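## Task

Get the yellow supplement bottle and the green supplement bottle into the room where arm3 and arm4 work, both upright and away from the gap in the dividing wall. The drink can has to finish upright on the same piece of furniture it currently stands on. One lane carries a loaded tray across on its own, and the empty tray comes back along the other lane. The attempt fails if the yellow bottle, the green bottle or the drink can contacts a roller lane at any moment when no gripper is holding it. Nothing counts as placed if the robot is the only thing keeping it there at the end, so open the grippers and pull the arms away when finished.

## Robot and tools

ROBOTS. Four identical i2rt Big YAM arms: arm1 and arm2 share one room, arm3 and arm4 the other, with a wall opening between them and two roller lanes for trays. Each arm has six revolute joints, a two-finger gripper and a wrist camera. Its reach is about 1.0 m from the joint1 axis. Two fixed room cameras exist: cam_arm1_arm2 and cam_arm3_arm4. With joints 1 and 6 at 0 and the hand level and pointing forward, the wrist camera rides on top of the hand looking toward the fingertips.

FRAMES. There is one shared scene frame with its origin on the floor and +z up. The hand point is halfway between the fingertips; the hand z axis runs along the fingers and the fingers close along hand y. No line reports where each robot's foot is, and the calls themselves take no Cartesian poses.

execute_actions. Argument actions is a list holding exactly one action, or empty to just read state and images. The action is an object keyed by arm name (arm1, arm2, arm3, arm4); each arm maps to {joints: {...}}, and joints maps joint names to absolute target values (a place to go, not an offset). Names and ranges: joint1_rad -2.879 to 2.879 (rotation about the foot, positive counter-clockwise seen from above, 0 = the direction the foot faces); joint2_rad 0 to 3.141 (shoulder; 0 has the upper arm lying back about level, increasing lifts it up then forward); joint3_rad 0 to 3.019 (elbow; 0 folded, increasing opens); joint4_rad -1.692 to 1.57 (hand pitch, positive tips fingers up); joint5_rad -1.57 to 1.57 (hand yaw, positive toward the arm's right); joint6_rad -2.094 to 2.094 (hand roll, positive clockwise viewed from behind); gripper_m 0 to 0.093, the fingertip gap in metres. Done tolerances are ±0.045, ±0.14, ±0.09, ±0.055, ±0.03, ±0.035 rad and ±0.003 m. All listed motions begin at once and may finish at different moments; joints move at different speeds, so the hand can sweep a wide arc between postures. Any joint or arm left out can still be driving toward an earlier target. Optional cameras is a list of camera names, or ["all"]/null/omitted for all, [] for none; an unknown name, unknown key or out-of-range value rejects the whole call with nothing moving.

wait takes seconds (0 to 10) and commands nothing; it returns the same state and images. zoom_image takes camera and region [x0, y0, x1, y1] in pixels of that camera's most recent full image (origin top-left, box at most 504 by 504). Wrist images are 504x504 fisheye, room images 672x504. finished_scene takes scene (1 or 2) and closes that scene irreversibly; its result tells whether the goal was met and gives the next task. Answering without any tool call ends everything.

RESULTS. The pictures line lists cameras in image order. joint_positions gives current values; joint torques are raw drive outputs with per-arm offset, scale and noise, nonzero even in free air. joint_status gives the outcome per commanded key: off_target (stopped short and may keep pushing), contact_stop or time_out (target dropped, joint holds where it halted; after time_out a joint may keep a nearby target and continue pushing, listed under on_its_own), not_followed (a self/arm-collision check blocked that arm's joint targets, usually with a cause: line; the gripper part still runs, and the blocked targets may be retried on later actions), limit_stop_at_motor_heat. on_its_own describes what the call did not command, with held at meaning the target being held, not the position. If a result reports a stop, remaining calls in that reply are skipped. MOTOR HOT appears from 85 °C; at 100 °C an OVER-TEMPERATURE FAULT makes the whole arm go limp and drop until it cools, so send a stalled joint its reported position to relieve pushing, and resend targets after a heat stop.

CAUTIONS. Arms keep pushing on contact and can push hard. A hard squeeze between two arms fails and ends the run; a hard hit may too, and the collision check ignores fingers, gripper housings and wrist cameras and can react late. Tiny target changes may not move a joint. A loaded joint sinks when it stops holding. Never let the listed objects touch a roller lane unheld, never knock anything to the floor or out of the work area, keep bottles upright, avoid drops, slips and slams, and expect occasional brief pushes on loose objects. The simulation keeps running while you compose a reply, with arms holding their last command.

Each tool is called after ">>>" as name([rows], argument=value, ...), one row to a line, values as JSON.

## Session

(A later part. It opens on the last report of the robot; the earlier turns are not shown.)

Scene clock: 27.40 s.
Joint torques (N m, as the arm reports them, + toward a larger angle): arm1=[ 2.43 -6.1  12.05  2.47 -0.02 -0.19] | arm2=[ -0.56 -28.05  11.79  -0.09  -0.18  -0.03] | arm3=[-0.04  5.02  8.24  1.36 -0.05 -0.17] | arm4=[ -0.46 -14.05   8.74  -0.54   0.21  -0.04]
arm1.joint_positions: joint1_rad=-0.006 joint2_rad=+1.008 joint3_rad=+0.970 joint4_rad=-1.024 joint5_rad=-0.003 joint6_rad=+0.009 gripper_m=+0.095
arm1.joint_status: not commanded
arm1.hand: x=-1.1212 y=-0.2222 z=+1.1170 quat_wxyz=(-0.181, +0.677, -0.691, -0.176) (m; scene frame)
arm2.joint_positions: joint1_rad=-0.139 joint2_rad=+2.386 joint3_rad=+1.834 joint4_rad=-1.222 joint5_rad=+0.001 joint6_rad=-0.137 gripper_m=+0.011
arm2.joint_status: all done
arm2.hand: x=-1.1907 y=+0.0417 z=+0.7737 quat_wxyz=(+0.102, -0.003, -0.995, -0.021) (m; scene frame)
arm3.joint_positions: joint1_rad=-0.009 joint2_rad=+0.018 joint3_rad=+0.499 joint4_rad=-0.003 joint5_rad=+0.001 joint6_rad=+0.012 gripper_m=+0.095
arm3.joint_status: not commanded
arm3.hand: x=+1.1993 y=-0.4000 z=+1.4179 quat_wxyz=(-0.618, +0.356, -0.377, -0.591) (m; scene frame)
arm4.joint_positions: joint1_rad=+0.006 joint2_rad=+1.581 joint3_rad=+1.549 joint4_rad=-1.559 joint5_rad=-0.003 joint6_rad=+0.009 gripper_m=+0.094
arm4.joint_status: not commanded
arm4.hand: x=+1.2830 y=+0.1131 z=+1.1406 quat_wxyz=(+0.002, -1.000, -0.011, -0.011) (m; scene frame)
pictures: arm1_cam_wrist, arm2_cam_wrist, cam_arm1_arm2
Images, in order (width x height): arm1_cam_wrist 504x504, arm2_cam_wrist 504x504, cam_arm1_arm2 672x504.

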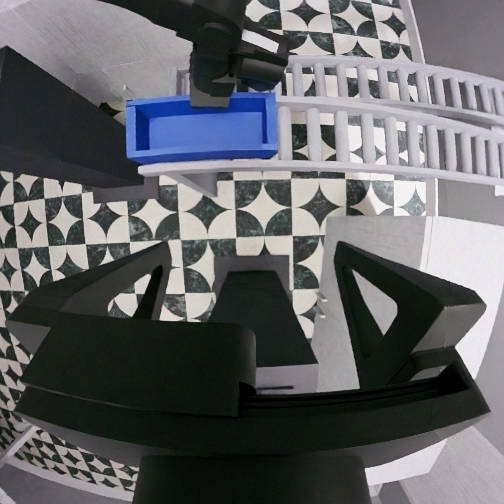

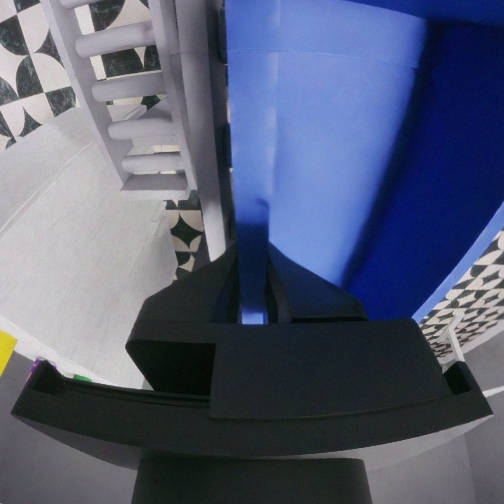

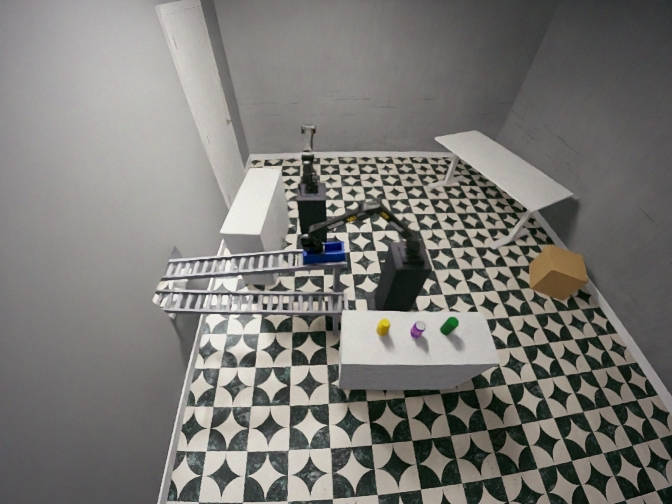

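>>> execute_actions([
  {"arm1":{"joints":{"joint1_rad":-0.24,"joint2_rad":1.7,"joint3_rad":0.47,"joint4_rad":0.6,"gripper_m":0}},"arm2":{"joints":{"joint2_rad":2.385,"joint4_rad":-1.18}}},
], cameras=["arm1_cam_wrist","arm2_cam_wrist","cam_arm1_arm2"])

>>> execute_actions([
  {"arm1":{"joints":{"joint2_rad":2.2,"joint3_rad":0.83,"joint4_rad":1.05}}},
], cameras=["arm1_cam_wrist","cam_arm1_arm2"])

Scene clock: 30.33 s.
Joint torques (N m, as the arm reports them, + toward a larger angle): arm1=[ 2.16 -8.66  5.34  3.24 -0.13 -0.18] | arm2=[ -0.5  -25.35  11.9    0.21  -0.2   -0.03] | arm3=[ 0.03  5.    8.26  1.38 -0.05 -0.17] | arm4=[ -0.47 -14.05   8.74  -0.55   0.21  -0.03]
arm1.joint_positions: joint1_rad=-0.243 joint2_rad=+1.691 joint3_rad=+0.453 joint4_rad=+0.571 joint5_rad=+0.000 joint6_rad=+0.008 gripper_m=+0.001
arm1.joint_status: all done
arm1.hand: x=-1.0110 y=-0.1615 z=+0.8457 quat_wxyz=(-0.348, +0.550, -0.711, -0.268) (m; scene frame)
arm2.joint_positions: joint1_rad=-0.139 joint2_rad=+2.387 joint3_rad=+1.834 joint4_rad=-1.202 joint5_rad=+0.001 joint6_rad=-0.137 gripper_m=+0.011
arm2.joint_status: all done
arm2.hand: x=-1.1861 y=+0.0410 z=+0.7723 quat_wxyz=(+0.093, -0.003, -0.995, -0.019) (m; scene frame)
arm3.joint_positions: joint1_rad=-0.009 joint2_rad=+0.018 joint3_rad=+0.499 joint4_rad=-0.003 joint5_rad=+0.001 joint6_rad=+0.012 gripper_m=+0.095
arm3.joint_status: not commanded
arm3.hand: x=+1.1993 y=-0.4000 z=+1.4179 quat_wxyz=(-0.618, +0.356, -0.377, -0.591) (m; scene frame)
arm4.joint_positions: joint1_rad=+0.006 joint2_rad=+1.581 joint3_rad=+1.549 joint4_rad=-1.559 joint5_rad=-0.003 joint6_rad=+0.009 gripper_m=+0.094
arm4.joint_status: not commanded
arm4.hand: x=+1.2830 y=+0.1131 z=+1.1406 quat_wxyz=(+0.002, -1.000, -0.011, -0.011) (m; scene frame)
pictures: arm1_cam_wrist, arm2_cam_wrist, cam_arm1_arm2
Images, in order (width x height): arm1_cam_wrist 504x504, arm2_cam_wrist 504x504, cam_arm1_arm2 672x504.

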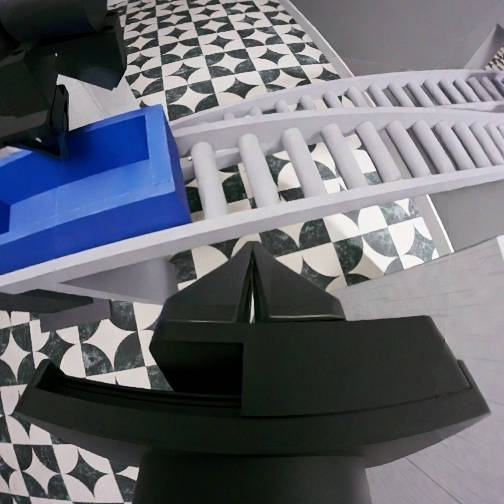

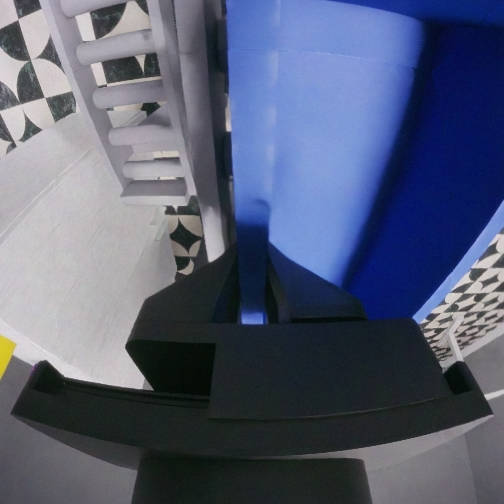

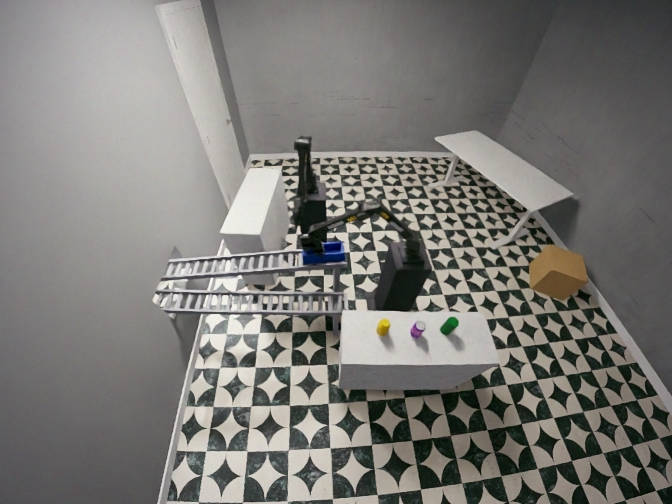

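Scene clock: 31.63 s.
Joint torques (N m, as the arm reports them, + toward a larger angle): arm1=[  2.18 -15.22   3.87   3.54  -0.13  -0.18] | arm2=[ -0.55 -25.71  11.89   0.25  -0.19  -0.03] | arm3=[-0.03  5.    8.25  1.38 -0.05 -0.17] | arm4=[ -0.4  -14.15   8.78  -0.56   0.21  -0.04]
arm1.joint_positions: joint1_rad=-0.243 joint2_rad=+2.204 joint3_rad=+0.815 joint4_rad=+1.019 joint5_rad=+0.000 joint6_rad=+0.008 gripper_m=+0.001
arm1.joint_status: all done
arm1.hand: x=-0.9742 y=-0.0195 z=+0.7920 quat_wxyz=(-0.448, +0.504, -0.651, -0.347) (m; scene frame)
arm2.joint_positions: joint1_rad=-0.139 joint2_rad=+2.387 joint3_rad=+1.834 joint4_rad=-1.202 joint5_rad=+0.001 joint6_rad=-0.137 gripper_m=+0.011
arm2.joint_status: not commanded
arm2.hand: x=-1.1861 y=+0.0410 z=+0.7723 quat_wxyz=(+0.093, -0.003, -0.995, -0.019) (m; scene frame)
arm3.joint_positions: joint1_rad=-0.009 joint2_rad=+0.018 joint3_rad=+0.499 joint4_rad=-0.003 joint5_rad=+0.001 joint6_rad=+0.012 gripper_m=+0.095
arm3.joint_status: not commanded
arm3.hand: x=+1.1993 y=-0.4000 z=+1.4179 quat_wxyz=(-0.618, +0.356, -0.377, -0.591) (m; scene frame)
arm4.joint_positions: joint1_rad=+0.006 joint2_rad=+1.581 joint3_rad=+1.549 joint4_rad=-1.559 joint5_rad=-0.003 joint6_rad=+0.009 gripper_m=+0.094
arm4.joint_status: not commanded
arm4.hand: x=+1.2830 y=+0.1131 z=+1.1406 quat_wxyz=(+0.002, -1.000, -0.011, -0.011) (m; scene frame)
pictures: arm1_cam_wrist, cam_arm1_arm2
Images, in order (width x height): arm1_cam_wrist 504x504, cam_arm1_arm2 672x504.

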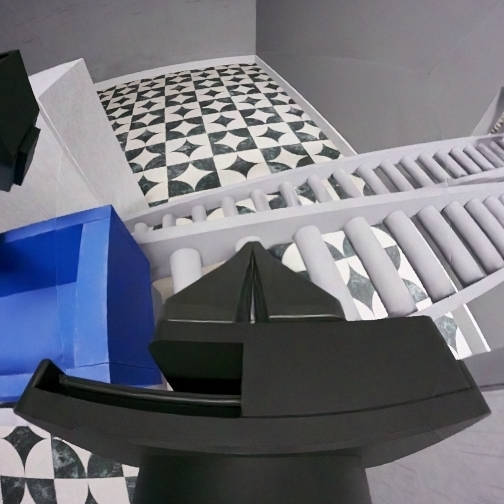

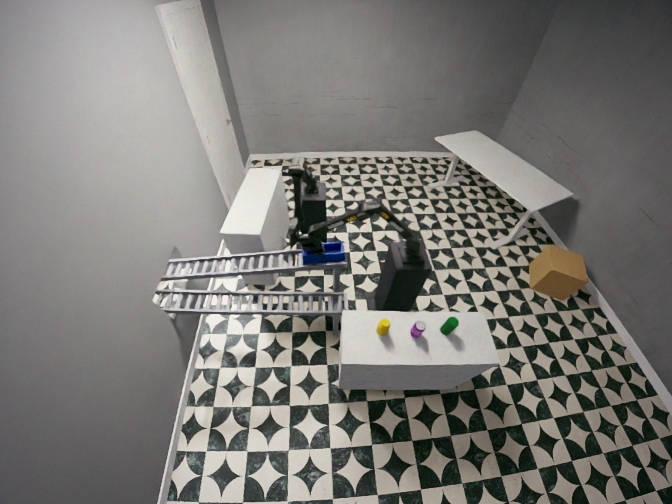

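>>> execute_actions([
  {"arm1":{"joints":{"joint2_rad":2.26,"joint3_rad":0.83,"joint4_rad":0.99,"joint5_rad":-0.35}},"arm2":{"joints":{"joint2_rad":2.41}}},
], cameras=["arm1_cam_wrist","cam_arm1_arm2"])

Scene clock: 33.20 s.
Joint torques (N m, as the arm reports them, + toward a larger angle): arm1=[  2.17 -14.05   3.53   1.33  -0.39  -0.2 ] | arm2=[ -0.56 -24.06  11.66   0.2   -0.31  -0.01] | arm3=[-0.05  5.05  8.24  1.39 -0.05 -0.17] | arm4=[ -0.52 -14.06   8.74  -0.55   0.21  -0.03]
arm1.joint_positions: joint1_rad=-0.243 joint2_rad=+2.252 joint3_rad=+0.815 joint4_rad=+1.004 joint5_rad=-0.347 joint6_rad=+0.008 gripper_m=+0.001
arm1.joint_status: all done
arm1.hand: x=-1.0358 y=-0.0252 z=+0.7653 quat_wxyz=(-0.332, +0.582, -0.598, -0.440) (m; scene frame)
arm2.joint_positions: joint1_rad=-0.139 joint2_rad=+2.394 joint3_rad=+1.835 joint4_rad=-1.201 joint5_rad=+0.003 joint6_rad=-0.137 gripper_m=+0.011
arm2.joint_status: all done
arm2.hand: x=-1.1867 y=+0.0412 z=+0.7682 quat_wxyz=(+0.095, -0.003, -0.995, -0.018) (m; scene frame)
arm3.joint_positions: joint1_rad=-0.009 joint2_rad=+0.018 joint3_rad=+0.499 joint4_rad=-0.003 joint5_rad=+0.001 joint6_rad=+0.012 gripper_m=+0.095
arm3.joint_status: not commanded
arm3.hand: x=+1.1993 y=-0.4000 z=+1.4179 quat_wxyz=(-0.618, +0.356, -0.377, -0.591) (m; scene frame)
arm4.joint_positions: joint1_rad=+0.006 joint2_rad=+1.581 joint3_rad=+1.549 joint4_rad=-1.559 joint5_rad=-0.003 joint6_rad=+0.009 gripper_m=+0.094
arm4.joint_status: not commanded
arm4.hand: x=+1.2830 y=+0.1131 z=+1.1406 quat_wxyz=(+0.002, -1.000, -0.011, -0.011) (m; scene frame)
pictures: arm1_cam_wrist, cam_arm1_arm2
Images, in order (width x height): arm1_cam_wrist 504x504, cam_arm1_arm2 672x504.

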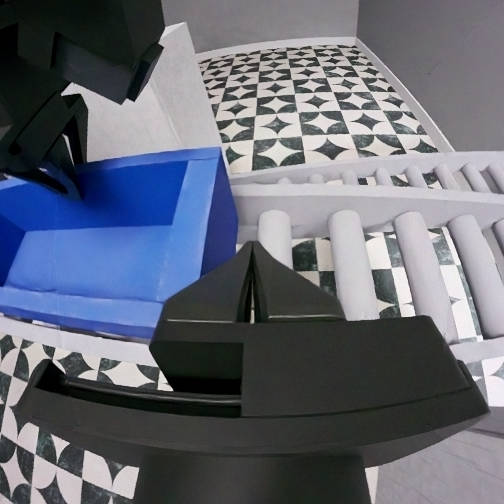

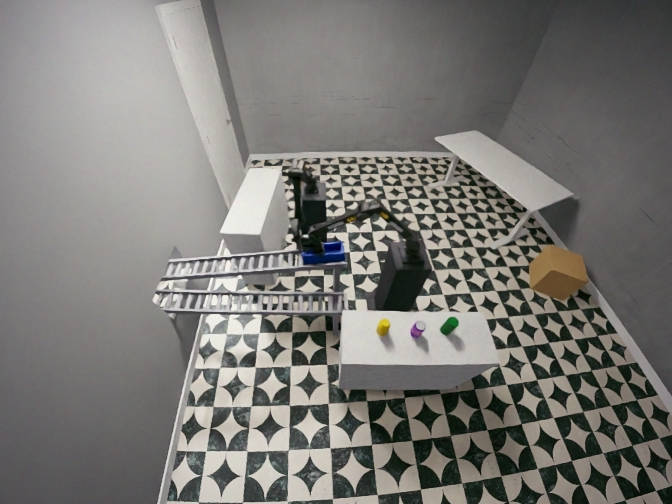

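>>> execute_actions([
  {"arm2":{"joints":{"gripper_m":0.035}},"arm1":{"joints":{"joint4_rad":0.95}}},
], cameras=["arm1_cam_wrist"])

>>> execute_actions([
  {"arm2":{"joints":{"joint2_rad":1.9,"joint3_rad":1.6,"joint4_rad":-1.3}}},
], cameras=["arm1_cam_wrist"])

>>> execute_actions([
  {"arm2":{"joints":{"joint2_rad":1.54,"joint3_rad":1.08,"joint4_rad":-0.49,"joint1_rad":1.064,"joint6_rad":0.01,"gripper_m":0.093}}},
], cameras=["arm1_cam_wrist","arm2_cam_wrist","cam_arm1_arm2"])

Scene clock: 35.00 s.
Joint torques (N m, as the arm reports them, + toward a larger angle): arm1=[  2.16 -13.94   3.53   1.19  -0.39  -0.19] | arm2=[ -0.33 -25.65  11.56  -0.04  -0.26  -0.02] | arm3=[-0.01  5.04  8.25  1.39 -0.05 -0.17] | arm4=[ -0.47 -14.05   8.77  -0.53   0.21  -0.04]
arm1.joint_positions: joint1_rad=-0.243 joint2_rad=+2.252 joint3_rad=+0.815 joint4_rad=+0.966 joint5_rad=-0.347 joint6_rad=+0.008 gripper_m=+0.001
arm1.joint_status: all done
arm1.hand: x=-1.0366 y=-0.0289 z=+0.7573 quat_wxyz=(-0.319, +0.585, -0.608, -0.432) (m; scene frame)
arm2.joint_positions: joint1_rad=-0.139 joint2_rad=+2.411 joint3_rad=+1.835 joint4_rad=-1.196 joint5_rad=+0.002 joint6_rad=-0.137 gripper_m=+0.035
arm2.joint_status: all done
arm2.hand: x=-1.1895 y=+0.0419 z=+0.7576 quat_wxyz=(+0.101, -0.003, -0.995, -0.020) (m; scene frame)
arm3.joint_positions: joint1_rad=-0.009 joint2_rad=+0.018 joint3_rad=+0.499 joint4_rad=-0.003 joint5_rad=+0.001 joint6_rad=+0.012 gripper_m=+0.095
arm3.joint_status: not commanded
arm3.hand: x=+1.1993 y=-0.4000 z=+1.4179 quat_wxyz=(-0.618, +0.356, -0.377, -0.591) (m; scene frame)
arm4.joint_positions: joint1_rad=+0.006 joint2_rad=+1.581 joint3_rad=+1.549 joint4_rad=-1.559 joint5_rad=-0.003 joint6_rad=+0.009 gripper_m=+0.094
arm4.joint_status: not commanded
arm4.hand: x=+1.2830 y=+0.1131 z=+1.1406 quat_wxyz=(+0.002, -1.000, -0.011, -0.011) (m; scene frame)
pictures: arm1_cam_wrist
Images, in order (width x height): arm1_cam_wrist 504x504.

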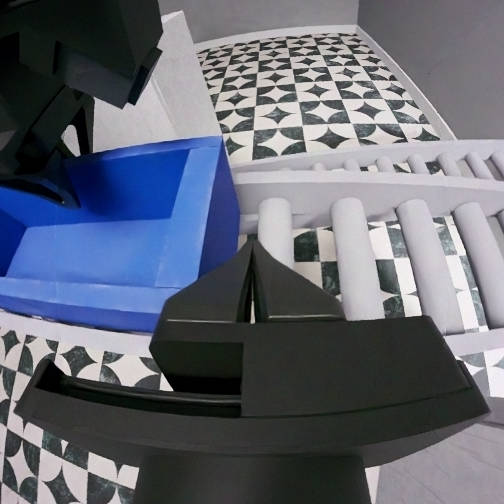

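Scene clock: 36.57 s.
Joint torques (N m, as the arm reports them, + toward a larger angle): arm1=[  2.12 -13.89   3.54   1.19  -0.39  -0.19] | arm2=[ -0.59 -22.04   8.65  -0.81  -0.27  -0.02] | arm3=[-0.03  4.99  8.27  1.37 -0.05 -0.17] | arm4=[ -0.51 -14.02   8.78  -0.55   0.22  -0.04]
arm1.joint_positions: joint1_rad=-0.243 joint2_rad=+2.252 joint3_rad=+0.815 joint4_rad=+0.966 joint5_rad=-0.347 joint6_rad=+0.008 gripper_m=+0.001
arm1.joint_status: not commanded
arm1.hand: x=-1.0366 y=-0.0289 z=+0.7573 quat_wxyz=(-0.319, +0.585, -0.608, -0.432) (m; scene frame)
arm2.joint_positions: joint1_rad=-0.139 joint2_rad=+1.913 joint3_rad=+1.604 joint4_rad=-1.287 joint5_rad=+0.002 joint6_rad=-0.137 gripper_m=+0.035
arm2.joint_status: all done
arm2.hand: x=-1.2383 y=+0.0461 z=+0.9767 quat_wxyz=(+0.014, -0.003, -1.000, -0.007) (m; scene frame)
arm3.joint_positions: joint1_rad=-0.009 joint2_rad=+0.018 joint3_rad=+0.499 joint4_rad=-0.003 joint5_rad=+0.001 joint6_rad=+0.012 gripper_m=+0.095
arm3.joint_status: not commanded
arm3.hand: x=+1.1993 y=-0.4000 z=+1.4179 quat_wxyz=(-0.618, +0.356, -0.377, -0.591) (m; scene frame)
arm4.joint_positions: joint1_rad=+0.006 joint2_rad=+1.581 joint3_rad=+1.549 joint4_rad=-1.559 joint5_rad=-0.003 joint6_rad=+0.009 gripper_m=+0.094
arm4.joint_status: not commanded
arm4.hand: x=+1.2830 y=+0.1131 z=+1.1406 quat_wxyz=(+0.002, -1.000, -0.011, -0.011) (m; scene frame)
pictures: arm1_cam_wrist
Images, in order (width x height): arm1_cam_wrist 504x504.

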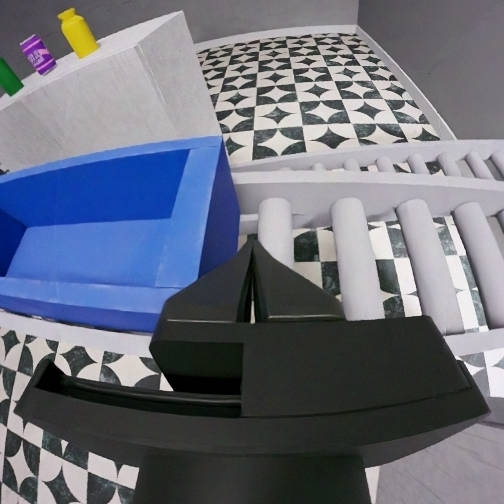

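Scene clock: 38.20 s.
Joint torques (N m, as the arm reports them, + toward a larger angle): arm1=[  2.14 -13.92   3.54   1.19  -0.39  -0.19] | arm2=[ -1.03 -16.48   8.83   1.43  -0.19   0.21] | arm3=[-0.03  5.03  8.26  1.38 -0.05 -0.18] | arm4=[ -0.47 -14.09   8.75  -0.54   0.21  -0.04]
arm1.joint_positions: joint1_rad=-0.243 joint2_rad=+2.252 joint3_rad=+0.815 joint4_rad=+0.966 joint5_rad=-0.347 joint6_rad=+0.008 gripper_m=+0.001
arm1.joint_status: not commanded
arm1.hand: x=-1.0366 y=-0.0289 z=+0.7573 quat_wxyz=(-0.319, +0.585, -0.608, -0.432) (m; scene frame)
arm2.joint_positions: joint1_rad=+1.069 joint2_rad=+1.552 joint3_rad=+1.086 joint4_rad=-0.516 joint5_rad=+0.001 joint6_rad=-0.007 gripper_m=+0.093
arm2.joint_status: all done
arm2.hand: x=-1.5300 y=+0.6179 z=+1.0177 quat_wxyz=(-0.253, +0.486, -0.822, -0.152) (m; scene frame)
arm3.joint_positions: joint1_rad=-0.009 joint2_rad=+0.018 joint3_rad=+0.499 joint4_rad=-0.003 joint5_rad=+0.001 joint6_rad=+0.012 gripper_m=+0.095
arm3.joint_status: not commanded
arm3.hand: x=+1.1993 y=-0.4000 z=+1.4179 quat_wxyz=(-0.618, +0.356, -0.377, -0.591) (m; scene frame)
arm4.joint_positions: joint1_rad=+0.006 joint2_rad=+1.581 joint3_rad=+1.549 joint4_rad=-1.559 joint5_rad=-0.003 joint6_rad=+0.009 gripper_m=+0.094
arm4.joint_status: not commanded
arm4.hand: x=+1.2830 y=+0.1131 z=+1.1406 quat_wxyz=(+0.002, -1.000, -0.011, -0.011) (m; scene frame)
pictures: arm1_cam_wrist, arm2_cam_wrist, cam_arm1_arm2
Images, in order (width x height): arm1_cam_wrist 504x504, arm2_cam_wrist 504x504, cam_arm1_arm2 672x504.

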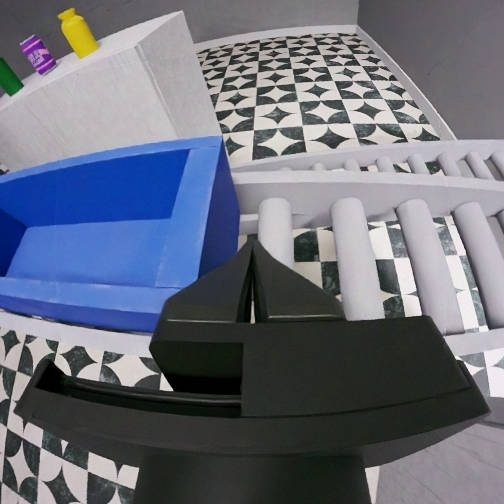

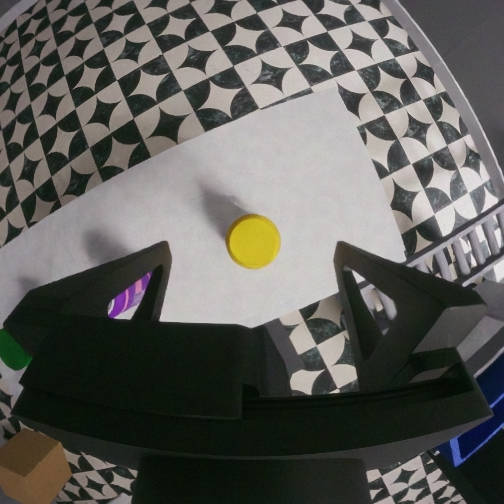

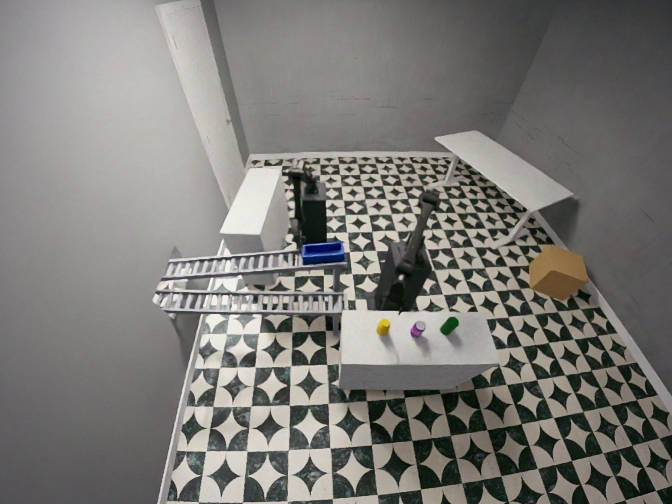

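>>> execute_actions([
  {"arm2":{"joints":{"joint2_rad":1.77,"joint3_rad":1.0,"joint4_rad":-0.2}}},
], cameras=["arm1_cam_wrist","arm2_cam_wrist"])

>>> zoom_image(camera="arm1_cam_wrist", region=[0,0,150,110])

Scene clock: 40.00 s.
Joint torques (N m, as the arm reports them, + toward a larger angle): arm1=[  2.14 -13.9    3.54   1.2   -0.39  -0.19] | arm2=[ -1.   -18.31   8.11   1.45  -0.18   0.21] | arm3=[-0.03  5.05  8.25  1.37 -0.05 -0.17] | arm4=[ -0.52 -14.05   8.76  -0.53   0.22  -0.04]
arm1.joint_positions: joint1_rad=-0.243 joint2_rad=+2.252 joint3_rad=+0.815 joint4_rad=+0.966 joint5_rad=-0.347 joint6_rad=+0.008 gripper_m=+0.001
arm1.joint_status: not commanded
arm1.hand: x=-1.0366 y=-0.0289 z=+0.7573 quat_wxyz=(-0.319, +0.585, -0.608, -0.432) (m; scene frame)
arm2.joint_positions: joint1_rad=+1.069 joint2_rad=+1.786 joint3_rad=+0.995 joint4_rad=-0.224 joint5_rad=+0.001 joint6_rad=-0.006 gripper_m=+0.093
arm2.joint_status: all done
arm2.hand: x=-1.5271 y=+0.6255 z=+0.8886 quat_wxyz=(-0.239, +0.488, -0.827, -0.144) (m; scene frame)
arm3.joint_positions: joint1_rad=-0.009 joint2_rad=+0.018 joint3_rad=+0.499 joint4_rad=-0.003 joint5_rad=+0.001 joint6_rad=+0.012 gripper_m=+0.095
arm3.joint_status: not commanded
arm3.hand: x=+1.1993 y=-0.4000 z=+1.4179 quat_wxyz=(-0.618, +0.356, -0.377, -0.591) (m; scene frame)
arm4.joint_positions: joint1_rad=+0.006 joint2_rad=+1.581 joint3_rad=+1.549 joint4_rad=-1.559 joint5_rad=-0.003 joint6_rad=+0.009 gripper_m=+0.094
arm4.joint_status: not commanded
arm4.hand: x=+1.2830 y=+0.1131 z=+1.1406 quat_wxyz=(+0.002, -1.000, -0.011, -0.011) (m; scene frame)
pictures: arm1_cam_wrist, arm2_cam_wrist
Images, in order (width x height): arm1_cam_wrist 504x504, arm2_cam_wrist 504x504.

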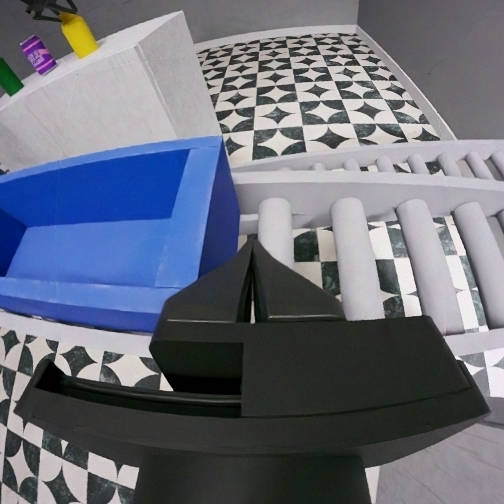

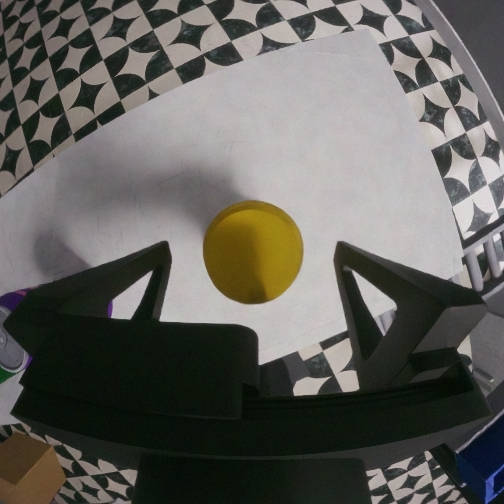

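Region (0, 0, 150, 110) of arm1_cam_wrist's 504x504 image, scaled by 3.360, with more detail than that image has; it fills the top 370 rows of this view, and the rest is white.

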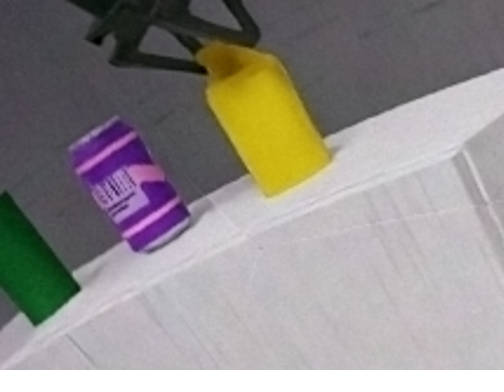

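>>> execute_actions([
  {"arm2":{"joints":{"gripper_m":0}}},
], cameras=["arm2_cam_wrist"])

>>> execute_actions([
  {"arm2":{"joints":{"joint2_rad":1.54,"joint3_rad":1.1,"joint4_rad":-0.53}}},
], cameras=["cam_arm1_arm2","arm1_cam_wrist"])

Scene clock: 41.43 s.
Joint torques (N m, as the arm reports them, + toward a larger angle): arm1=[  2.12 -13.93   3.53   1.18  -0.39  -0.19] | arm2=[ -0.91 -18.69   8.05   1.35  -0.16   0.22] | arm3=[-0.01  5.02  8.23  1.38 -0.05 -0.17] | arm4=[ -0.49 -14.1    8.76  -0.54   0.21  -0.04]
arm1.joint_positions: joint1_rad=-0.243 joint2_rad=+2.252 joint3_rad=+0.815 joint4_rad=+0.966 joint5_rad=-0.347 joint6_rad=+0.008 gripper_m=+0.001
arm1.joint_status: not commanded
arm1.hand: x=-1.0366 y=-0.0289 z=+0.7573 quat_wxyz=(-0.319, +0.585, -0.608, -0.432) (m; scene frame)
arm2.joint_positions: joint1_rad=+1.069 joint2_rad=+1.786 joint3_rad=+0.995 joint4_rad=-0.224 joint5_rad=+0.000 joint6_rad=-0.006 gripper_m=+0.046
arm2.joint_status: gripper_m off_target (ended at +0.046, target +0.000)
arm2.hand: x=-1.5271 y=+0.6258 z=+0.8887 quat_wxyz=(-0.239, +0.488, -0.827, -0.145) (m; scene frame)
arm3.joint_positions: joint1_rad=-0.009 joint2_rad=+0.018 joint3_rad=+0.499 joint4_rad=-0.003 joint5_rad=+0.001 joint6_rad=+0.012 gripper_m=+0.095
arm3.joint_status: not commanded
arm3.hand: x=+1.1993 y=-0.4000 z=+1.4179 quat_wxyz=(-0.618, +0.356, -0.377, -0.591) (m; scene frame)
arm4.joint_positions: joint1_rad=+0.006 joint2_rad=+1.581 joint3_rad=+1.549 joint4_rad=-1.559 joint5_rad=-0.003 joint6_rad=+0.009 gripper_m=+0.094
arm4.joint_status: not commanded
arm4.hand: x=+1.2830 y=+0.1131 z=+1.1406 quat_wxyz=(+0.002, -1.000, -0.011, -0.011) (m; scene frame)
pictures: arm2_cam_wrist
Images, in order (width x height): arm2_cam_wrist 504x504.

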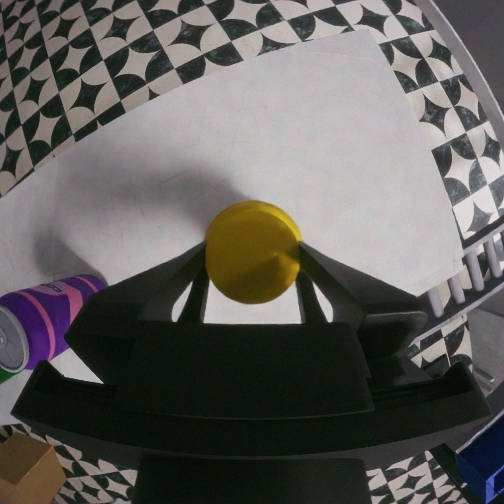

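Scene clock: 42.70 s.
Joint torques (N m, as the arm reports them, + toward a larger angle): arm1=[  2.15 -13.9    3.55   1.19  -0.39  -0.19] | arm2=[ -0.94 -17.25  14.15   0.15  -0.16   0.23] | arm3=[-0.03  4.99  8.25  1.38 -0.05 -0.17] | arm4=[ -0.46 -14.08   8.78  -0.52   0.21  -0.03]
arm1.joint_positions: joint1_rad=-0.243 joint2_rad=+2.252 joint3_rad=+0.815 joint4_rad=+0.966 joint5_rad=-0.347 joint6_rad=+0.008 gripper_m=+0.001
arm1.joint_status: not commanded
arm1.hand: x=-1.0366 y=-0.0289 z=+0.7573 quat_wxyz=(-0.319, +0.585, -0.608, -0.432) (m; scene frame)
arm2.joint_positions: joint1_rad=+1.069 joint2_rad=+1.556 joint3_rad=+1.048 joint4_rad=-0.520 joint5_rad=+0.000 joint6_rad=-0.006 gripper_m=+0.046
arm2.joint_status: all done
arm2.hand: x=-1.5378 y=+0.6045 z=+0.9967 quat_wxyz=(-0.234, +0.489, -0.828, -0.142) (m; scene frame)
arm3.joint_positions: joint1_rad=-0.009 joint2_rad=+0.018 joint3_rad=+0.499 joint4_rad=-0.003 joint5_rad=+0.001 joint6_rad=+0.012 gripper_m=+0.095
arm3.joint_status: not commanded
arm3.hand: x=+1.1993 y=-0.4000 z=+1.4179 quat_wxyz=(-0.618, +0.356, -0.377, -0.591) (m; scene frame)
arm4.joint_positions: joint1_rad=+0.006 joint2_rad=+1.581 joint3_rad=+1.549 joint4_rad=-1.559 joint5_rad=-0.003 joint6_rad=+0.009 gripper_m=+0.094
arm4.joint_status: not commanded
arm4.hand: x=+1.2830 y=+0.1131 z=+1.1406 quat_wxyz=(+0.002, -1.000, -0.011, -0.011) (m; scene frame)
pictures: arm1_cam_wrist, cam_arm1_arm2
Images, in order (width x height): arm1_cam_wrist 504x504, cam_arm1_arm2 672x504.

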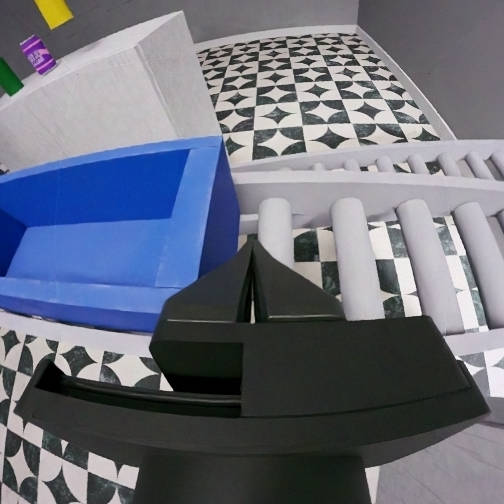

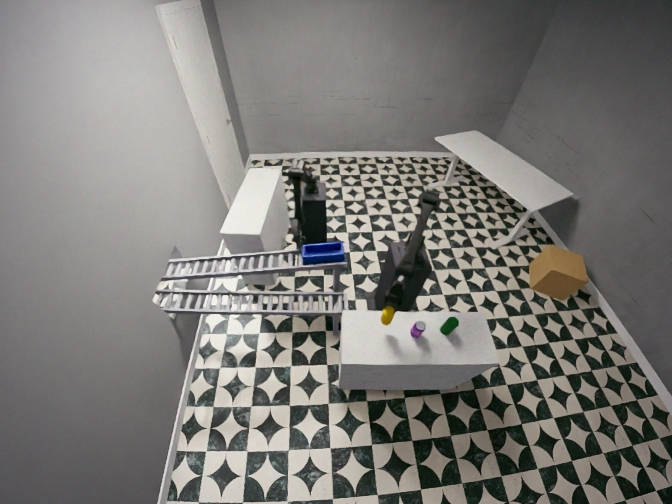

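>>> execute_actions([
  {"arm2":{"joints":{"joint1_rad":-0.19,"joint2_rad":1.98,"joint3_rad":1.68,"joint4_rad":-0.74}}},
], cameras=["cam_arm1_arm2","arm1_cam_wrist","arm2_cam_wrist"])

Scene clock: 45.17 s.
Joint torques (N m, as the arm reports them, + toward a larger angle): arm1=[  2.15 -13.91   3.54   1.2   -0.39  -0.19] | arm2=[ -0.35 -26.59  14.2   -0.08  -0.25   0.21] | arm3=[-0.06  5.03  8.25  1.39 -0.05 -0.17] | arm4=[ -0.49 -14.03   8.77  -0.56   0.21  -0.03]
arm1.joint_positions: joint1_rad=-0.243 joint2_rad=+2.252 joint3_rad=+0.815 joint4_rad=+0.966 joint5_rad=-0.347 joint6_rad=+0.008 gripper_m=+0.001
arm1.joint_status: not commanded
arm1.hand: x=-1.0366 y=-0.0289 z=+0.7573 quat_wxyz=(-0.319, +0.585, -0.608, -0.432) (m; scene frame)
arm2.joint_positions: joint1_rad=-0.192 joint2_rad=+2.018 joint3_rad=+1.630 joint4_rad=-0.728 joint5_rad=+0.003 joint6_rad=-0.006 gripper_m=+0.046
arm2.joint_status: all done
arm2.hand: x=-1.1083 y=-0.0104 z=+0.9503 quat_wxyz=(-0.222, -0.095, -0.970, +0.018) (m; scene frame)
arm3.joint_positions: joint1_rad=-0.009 joint2_rad=+0.018 joint3_rad=+0.499 joint4_rad=-0.003 joint5_rad=+0.001 joint6_rad=+0.012 gripper_m=+0.095
arm3.joint_status: not commanded
arm3.hand: x=+1.1993 y=-0.4000 z=+1.4179 quat_wxyz=(-0.618, +0.356, -0.377, -0.591) (m; scene frame)
arm4.joint_positions: joint1_rad=+0.006 joint2_rad=+1.581 joint3_rad=+1.549 joint4_rad=-1.559 joint5_rad=-0.003 joint6_rad=+0.009 gripper_m=+0.094
arm4.joint_status: not commanded
arm4.hand: x=+1.2830 y=+0.1131 z=+1.1406 quat_wxyz=(+0.002, -1.000, -0.011, -0.011) (m; scene frame)
pictures: arm1_cam_wrist, arm2_cam_wrist, cam_arm1_arm2
Images, in order (width x height): arm1_cam_wrist 504x504, arm2_cam_wrist 504x504, cam_arm1_arm2 672x504.

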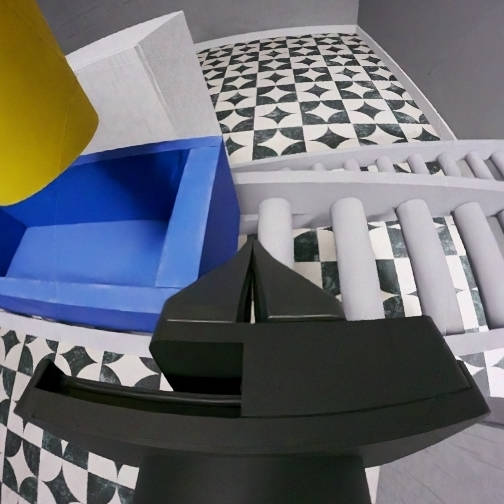

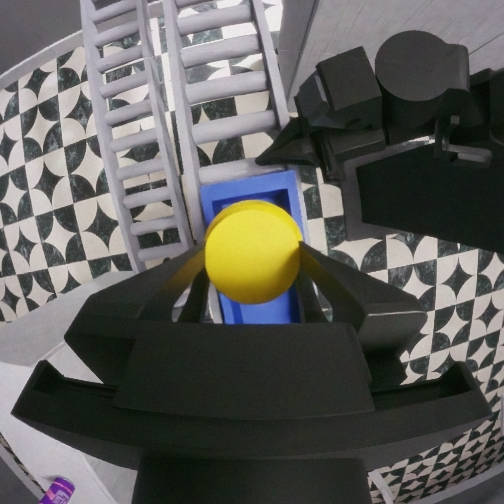

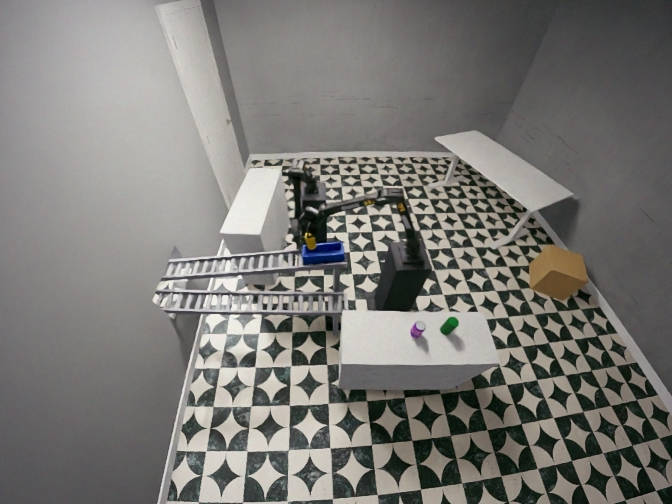

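>>> execute_actions([
  {"arm2":{"joints":{"joint2_rad":2.12,"joint3_rad":1.605,"joint4_rad":-0.545}}},
], cameras=["arm1_cam_wrist","arm2_cam_wrist"])

Scene clock: 46.87 s.
Joint torques (N m, as the arm reports them, + toward a larger angle): arm1=[  2.09 -13.93   3.54   1.19  -0.39  -0.19] | arm2=[ -0.28 -27.25   9.84   1.31  -0.28   0.2 ] | arm3=[-0.06  5.06  8.26  1.37 -0.05 -0.17] | arm4=[ -0.46 -14.01   8.79  -0.55   0.21  -0.04]
arm1.joint_positions: joint1_rad=-0.243 joint2_rad=+2.252 joint3_rad=+0.815 joint4_rad=+0.966 joint5_rad=-0.347 joint6_rad=+0.008 gripper_m=+0.001
arm1.joint_status: not commanded
arm1.hand: x=-1.0366 y=-0.0289 z=+0.7573 quat_wxyz=(-0.319, +0.585, -0.608, -0.432) (m; scene frame)
arm2.joint_positions: joint1_rad=-0.192 joint2_rad=+2.163 joint3_rad=+1.591 joint4_rad=-0.573 joint5_rad=+0.003 joint6_rad=-0.006 gripper_m=+0.046
arm2.joint_status: all done
arm2.hand: x=-1.1046 y=-0.0098 z=+0.8495 quat_wxyz=(-0.208, -0.095, -0.973, +0.016) (m; scene frame)
arm3.joint_positions: joint1_rad=-0.009 joint2_rad=+0.018 joint3_rad=+0.499 joint4_rad=-0.003 joint5_rad=+0.001 joint6_rad=+0.012 gripper_m=+0.095
arm3.joint_status: not commanded
arm3.hand: x=+1.1993 y=-0.4000 z=+1.4179 quat_wxyz=(-0.618, +0.356, -0.377, -0.591) (m; scene frame)
arm4.joint_positions: joint1_rad=+0.006 joint2_rad=+1.581 joint3_rad=+1.549 joint4_rad=-1.559 joint5_rad=-0.003 joint6_rad=+0.009 gripper_m=+0.094
arm4.joint_status: not commanded
arm4.hand: x=+1.2830 y=+0.1131 z=+1.1406 quat_wxyz=(+0.002, -1.000, -0.011, -0.011) (m; scene frame)
pictures: arm1_cam_wrist, arm2_cam_wrist
Images, in order (width x height): arm1_cam_wrist 504x504, arm2_cam_wrist 504x504.

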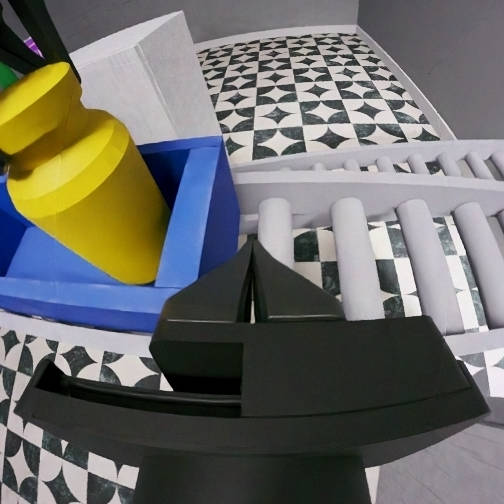

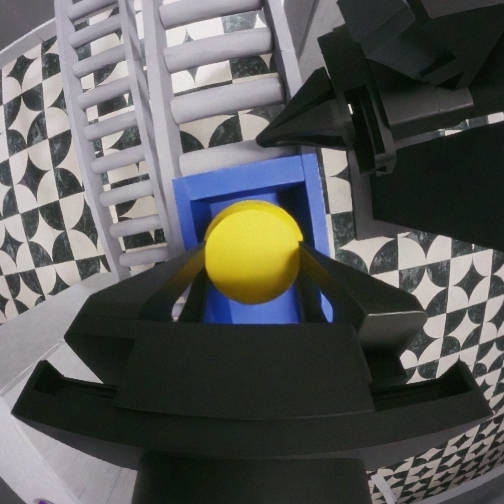

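>>> execute_actions([
  {"arm2":{"joints":{"gripper_m":0.07}}},
], cameras=["arm1_cam_wrist"])

>>> execute_actions([
  {"arm2":{"joints":{"joint2_rad":1.85,"joint3_rad":1.5,"joint4_rad":-0.7}}},
], cameras=["arm1_cam_wrist"])

>>> execute_actions([
  {"arm2":{"joints":{"joint2_rad":1.46,"joint3_rad":1.02,"joint4_rad":-0.52,"joint1_rad":1.79,"gripper_m":0.093}}},
], cameras=["arm2_cam_wrist","cam_arm1_arm2"])

Scene clock: 48.57 s.
Joint torques (N m, as the arm reports them, + toward a larger angle): arm1=[  2.13 -14.04   3.52   1.23  -0.4   -0.19] | arm2=[ -0.42 -26.46   9.87   1.21  -0.27   0.21] | arm3=[-0.01  5.01  8.25  1.37 -0.05 -0.17] | arm4=[ -0.46 -14.06   8.74  -0.54   0.21  -0.04]
arm1.joint_positions: joint1_rad=-0.243 joint2_rad=+2.252 joint3_rad=+0.815 joint4_rad=+0.966 joint5_rad=-0.347 joint6_rad=+0.008 gripper_m=+0.001
arm1.joint_status: not commanded
arm1.hand: x=-1.0366 y=-0.0289 z=+0.7573 quat_wxyz=(-0.319, +0.585, -0.608, -0.432) (m; scene frame)
arm2.joint_positions: joint1_rad=-0.192 joint2_rad=+2.144 joint3_rad=+1.591 joint4_rad=-0.568 joint5_rad=+0.003 joint6_rad=-0.006 gripper_m=+0.070
arm2.joint_status: all done
arm2.hand: x=-1.1009 y=-0.0107 z=+0.8629 quat_wxyz=(-0.220, -0.095, -0.971, +0.017) (m; scene frame)
arm3.joint_positions: joint1_rad=-0.009 joint2_rad=+0.018 joint3_rad=+0.499 joint4_rad=-0.003 joint5_rad=+0.001 joint6_rad=+0.012 gripper_m=+0.095
arm3.joint_status: not commanded
arm3.hand: x=+1.1993 y=-0.4000 z=+1.4179 quat_wxyz=(-0.618, +0.356, -0.377, -0.591) (m; scene frame)
arm4.joint_positions: joint1_rad=+0.006 joint2_rad=+1.581 joint3_rad=+1.549 joint4_rad=-1.559 joint5_rad=-0.003 joint6_rad=+0.009 gripper_m=+0.094
arm4.joint_status: not commanded
arm4.hand: x=+1.2830 y=+0.1131 z=+1.1406 quat_wxyz=(+0.002, -1.000, -0.011, -0.011) (m; scene frame)
pictures: arm1_cam_wrist
Images, in order (width x height): arm1_cam_wrist 504x504.

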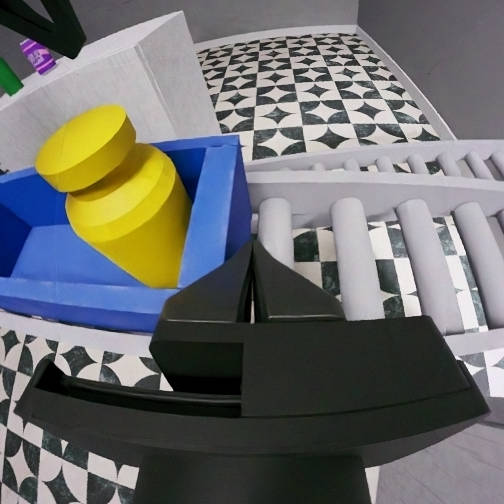

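Scene clock: 49.93 s.
Joint torques (N m, as the arm reports them, + toward a larger angle): arm1=[  2.15 -13.92   3.54   1.18  -0.39  -0.19] | arm2=[ -0.54 -21.84  10.28  -0.18  -0.27   0.19] | arm3=[-0.03  4.97  8.24  1.4  -0.05 -0.17] | arm4=[ -0.48 -14.08   8.75  -0.54   0.21  -0.04]
arm1.joint_positions: joint1_rad=-0.243 joint2_rad=+2.252 joint3_rad=+0.815 joint4_rad=+0.966 joint5_rad=-0.347 joint6_rad=+0.008 gripper_m=+0.001
arm1.joint_status: not commanded
arm1.hand: x=-1.0366 y=-0.0289 z=+0.7573 quat_wxyz=(-0.319, +0.585, -0.608, -0.432) (m; scene frame)
arm2.joint_positions: joint1_rad=-0.192 joint2_rad=+1.859 joint3_rad=+1.493 joint4_rad=-0.684 joint5_rad=+0.003 joint6_rad=-0.006 gripper_m=+0.070
arm2.joint_status: all done
arm2.hand: x=-1.1423 y=-0.0042 z=+0.9978 quat_wxyz=(-0.254, -0.094, -0.962, +0.021) (m; scene frame)
arm3.joint_positions: joint1_rad=-0.009 joint2_rad=+0.018 joint3_rad=+0.499 joint4_rad=-0.003 joint5_rad=+0.001 joint6_rad=+0.012 gripper_m=+0.095
arm3.joint_status: not commanded
arm3.hand: x=+1.1993 y=-0.4000 z=+1.4179 quat_wxyz=(-0.618, +0.356, -0.377, -0.591) (m; scene frame)
arm4.joint_positions: joint1_rad=+0.006 joint2_rad=+1.581 joint3_rad=+1.549 joint4_rad=-1.559 joint5_rad=-0.003 joint6_rad=+0.009 gripper_m=+0.094
arm4.joint_status: not commanded
arm4.hand: x=+1.2830 y=+0.1131 z=+1.1406 quat_wxyz=(+0.002, -1.000, -0.011, -0.011) (m; scene frame)
pictures: arm1_cam_wrist
Images, in order (width x height): arm1_cam_wrist 504x504.

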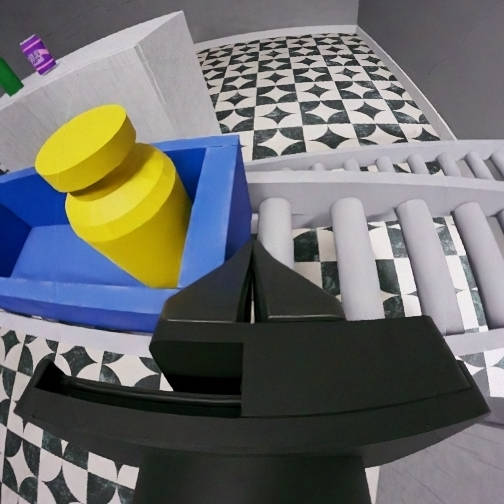

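Scene clock: 51.97 s.
Joint torques (N m, as the arm reports them, + toward a larger angle): arm1=[  2.13 -13.9    3.53   1.19  -0.39  -0.19] | arm2=[ -0.67 -15.44   8.47   1.21  -0.15   0.19] | arm3=[-0.03  5.05  8.25  1.39 -0.05 -0.17] | arm4=[ -0.51 -14.03   8.76  -0.55   0.21  -0.03]
arm1.joint_positions: joint1_rad=-0.243 joint2_rad=+2.252 joint3_rad=+0.815 joint4_rad=+0.966 joint5_rad=-0.347 joint6_rad=+0.008 gripper_m=+0.001
arm1.joint_status: not commanded
arm1.hand: x=-1.0366 y=-0.0289 z=+0.7573 quat_wxyz=(-0.319, +0.585, -0.608, -0.432) (m; scene frame)
arm2.joint_positions: joint1_rad=+1.793 joint2_rad=+1.474 joint3_rad=+1.031 joint4_rad=-0.539 joint5_rad=+0.001 joint6_rad=-0.004 gripper_m=+0.093
arm2.joint_status: all done
arm2.hand: x=-1.9174 y=+0.6502 z=+1.0304 quat_wxyz=(-0.187, +0.746, -0.597, -0.231) (m; scene frame)
arm3.joint_positions: joint1_rad=-0.009 joint2_rad=+0.018 joint3_rad=+0.499 joint4_rad=-0.003 joint5_rad=+0.001 joint6_rad=+0.012 gripper_m=+0.095
arm3.joint_status: not commanded
arm3.hand: x=+1.1993 y=-0.4000 z=+1.4179 quat_wxyz=(-0.618, +0.356, -0.377, -0.591) (m; scene frame)
arm4.joint_positions: joint1_rad=+0.006 joint2_rad=+1.581 joint3_rad=+1.549 joint4_rad=-1.559 joint5_rad=-0.003 joint6_rad=+0.009 gripper_m=+0.094
arm4.joint_status: not commanded
arm4.hand: x=+1.2830 y=+0.1131 z=+1.1406 quat_wxyz=(+0.002, -1.000, -0.011, -0.011) (m; scene frame)
pictures: arm2_cam_wrist, cam_arm1_arm2
Images, in order (width x height): arm2_cam_wrist 504x504, cam_arm1_arm2 672x504.

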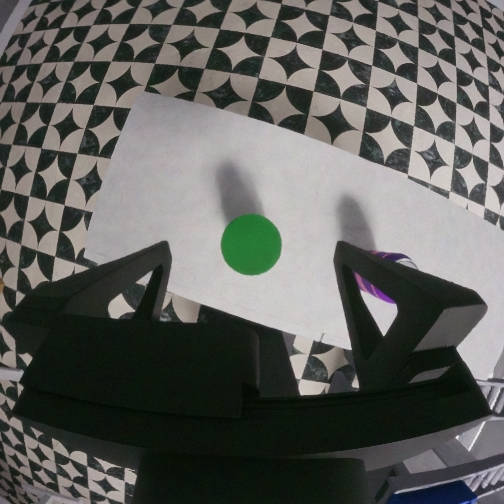

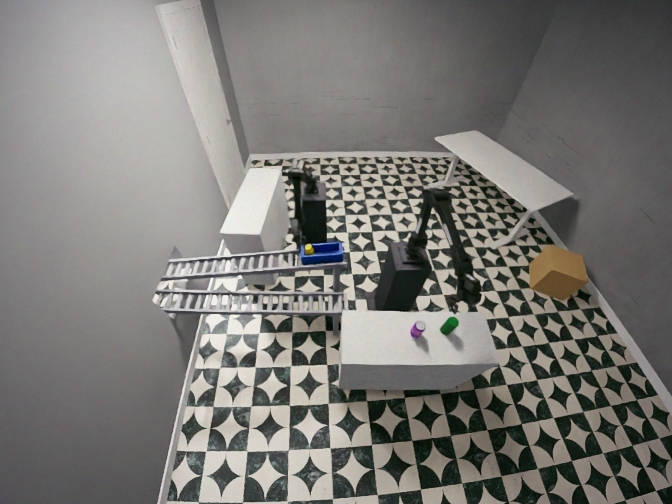

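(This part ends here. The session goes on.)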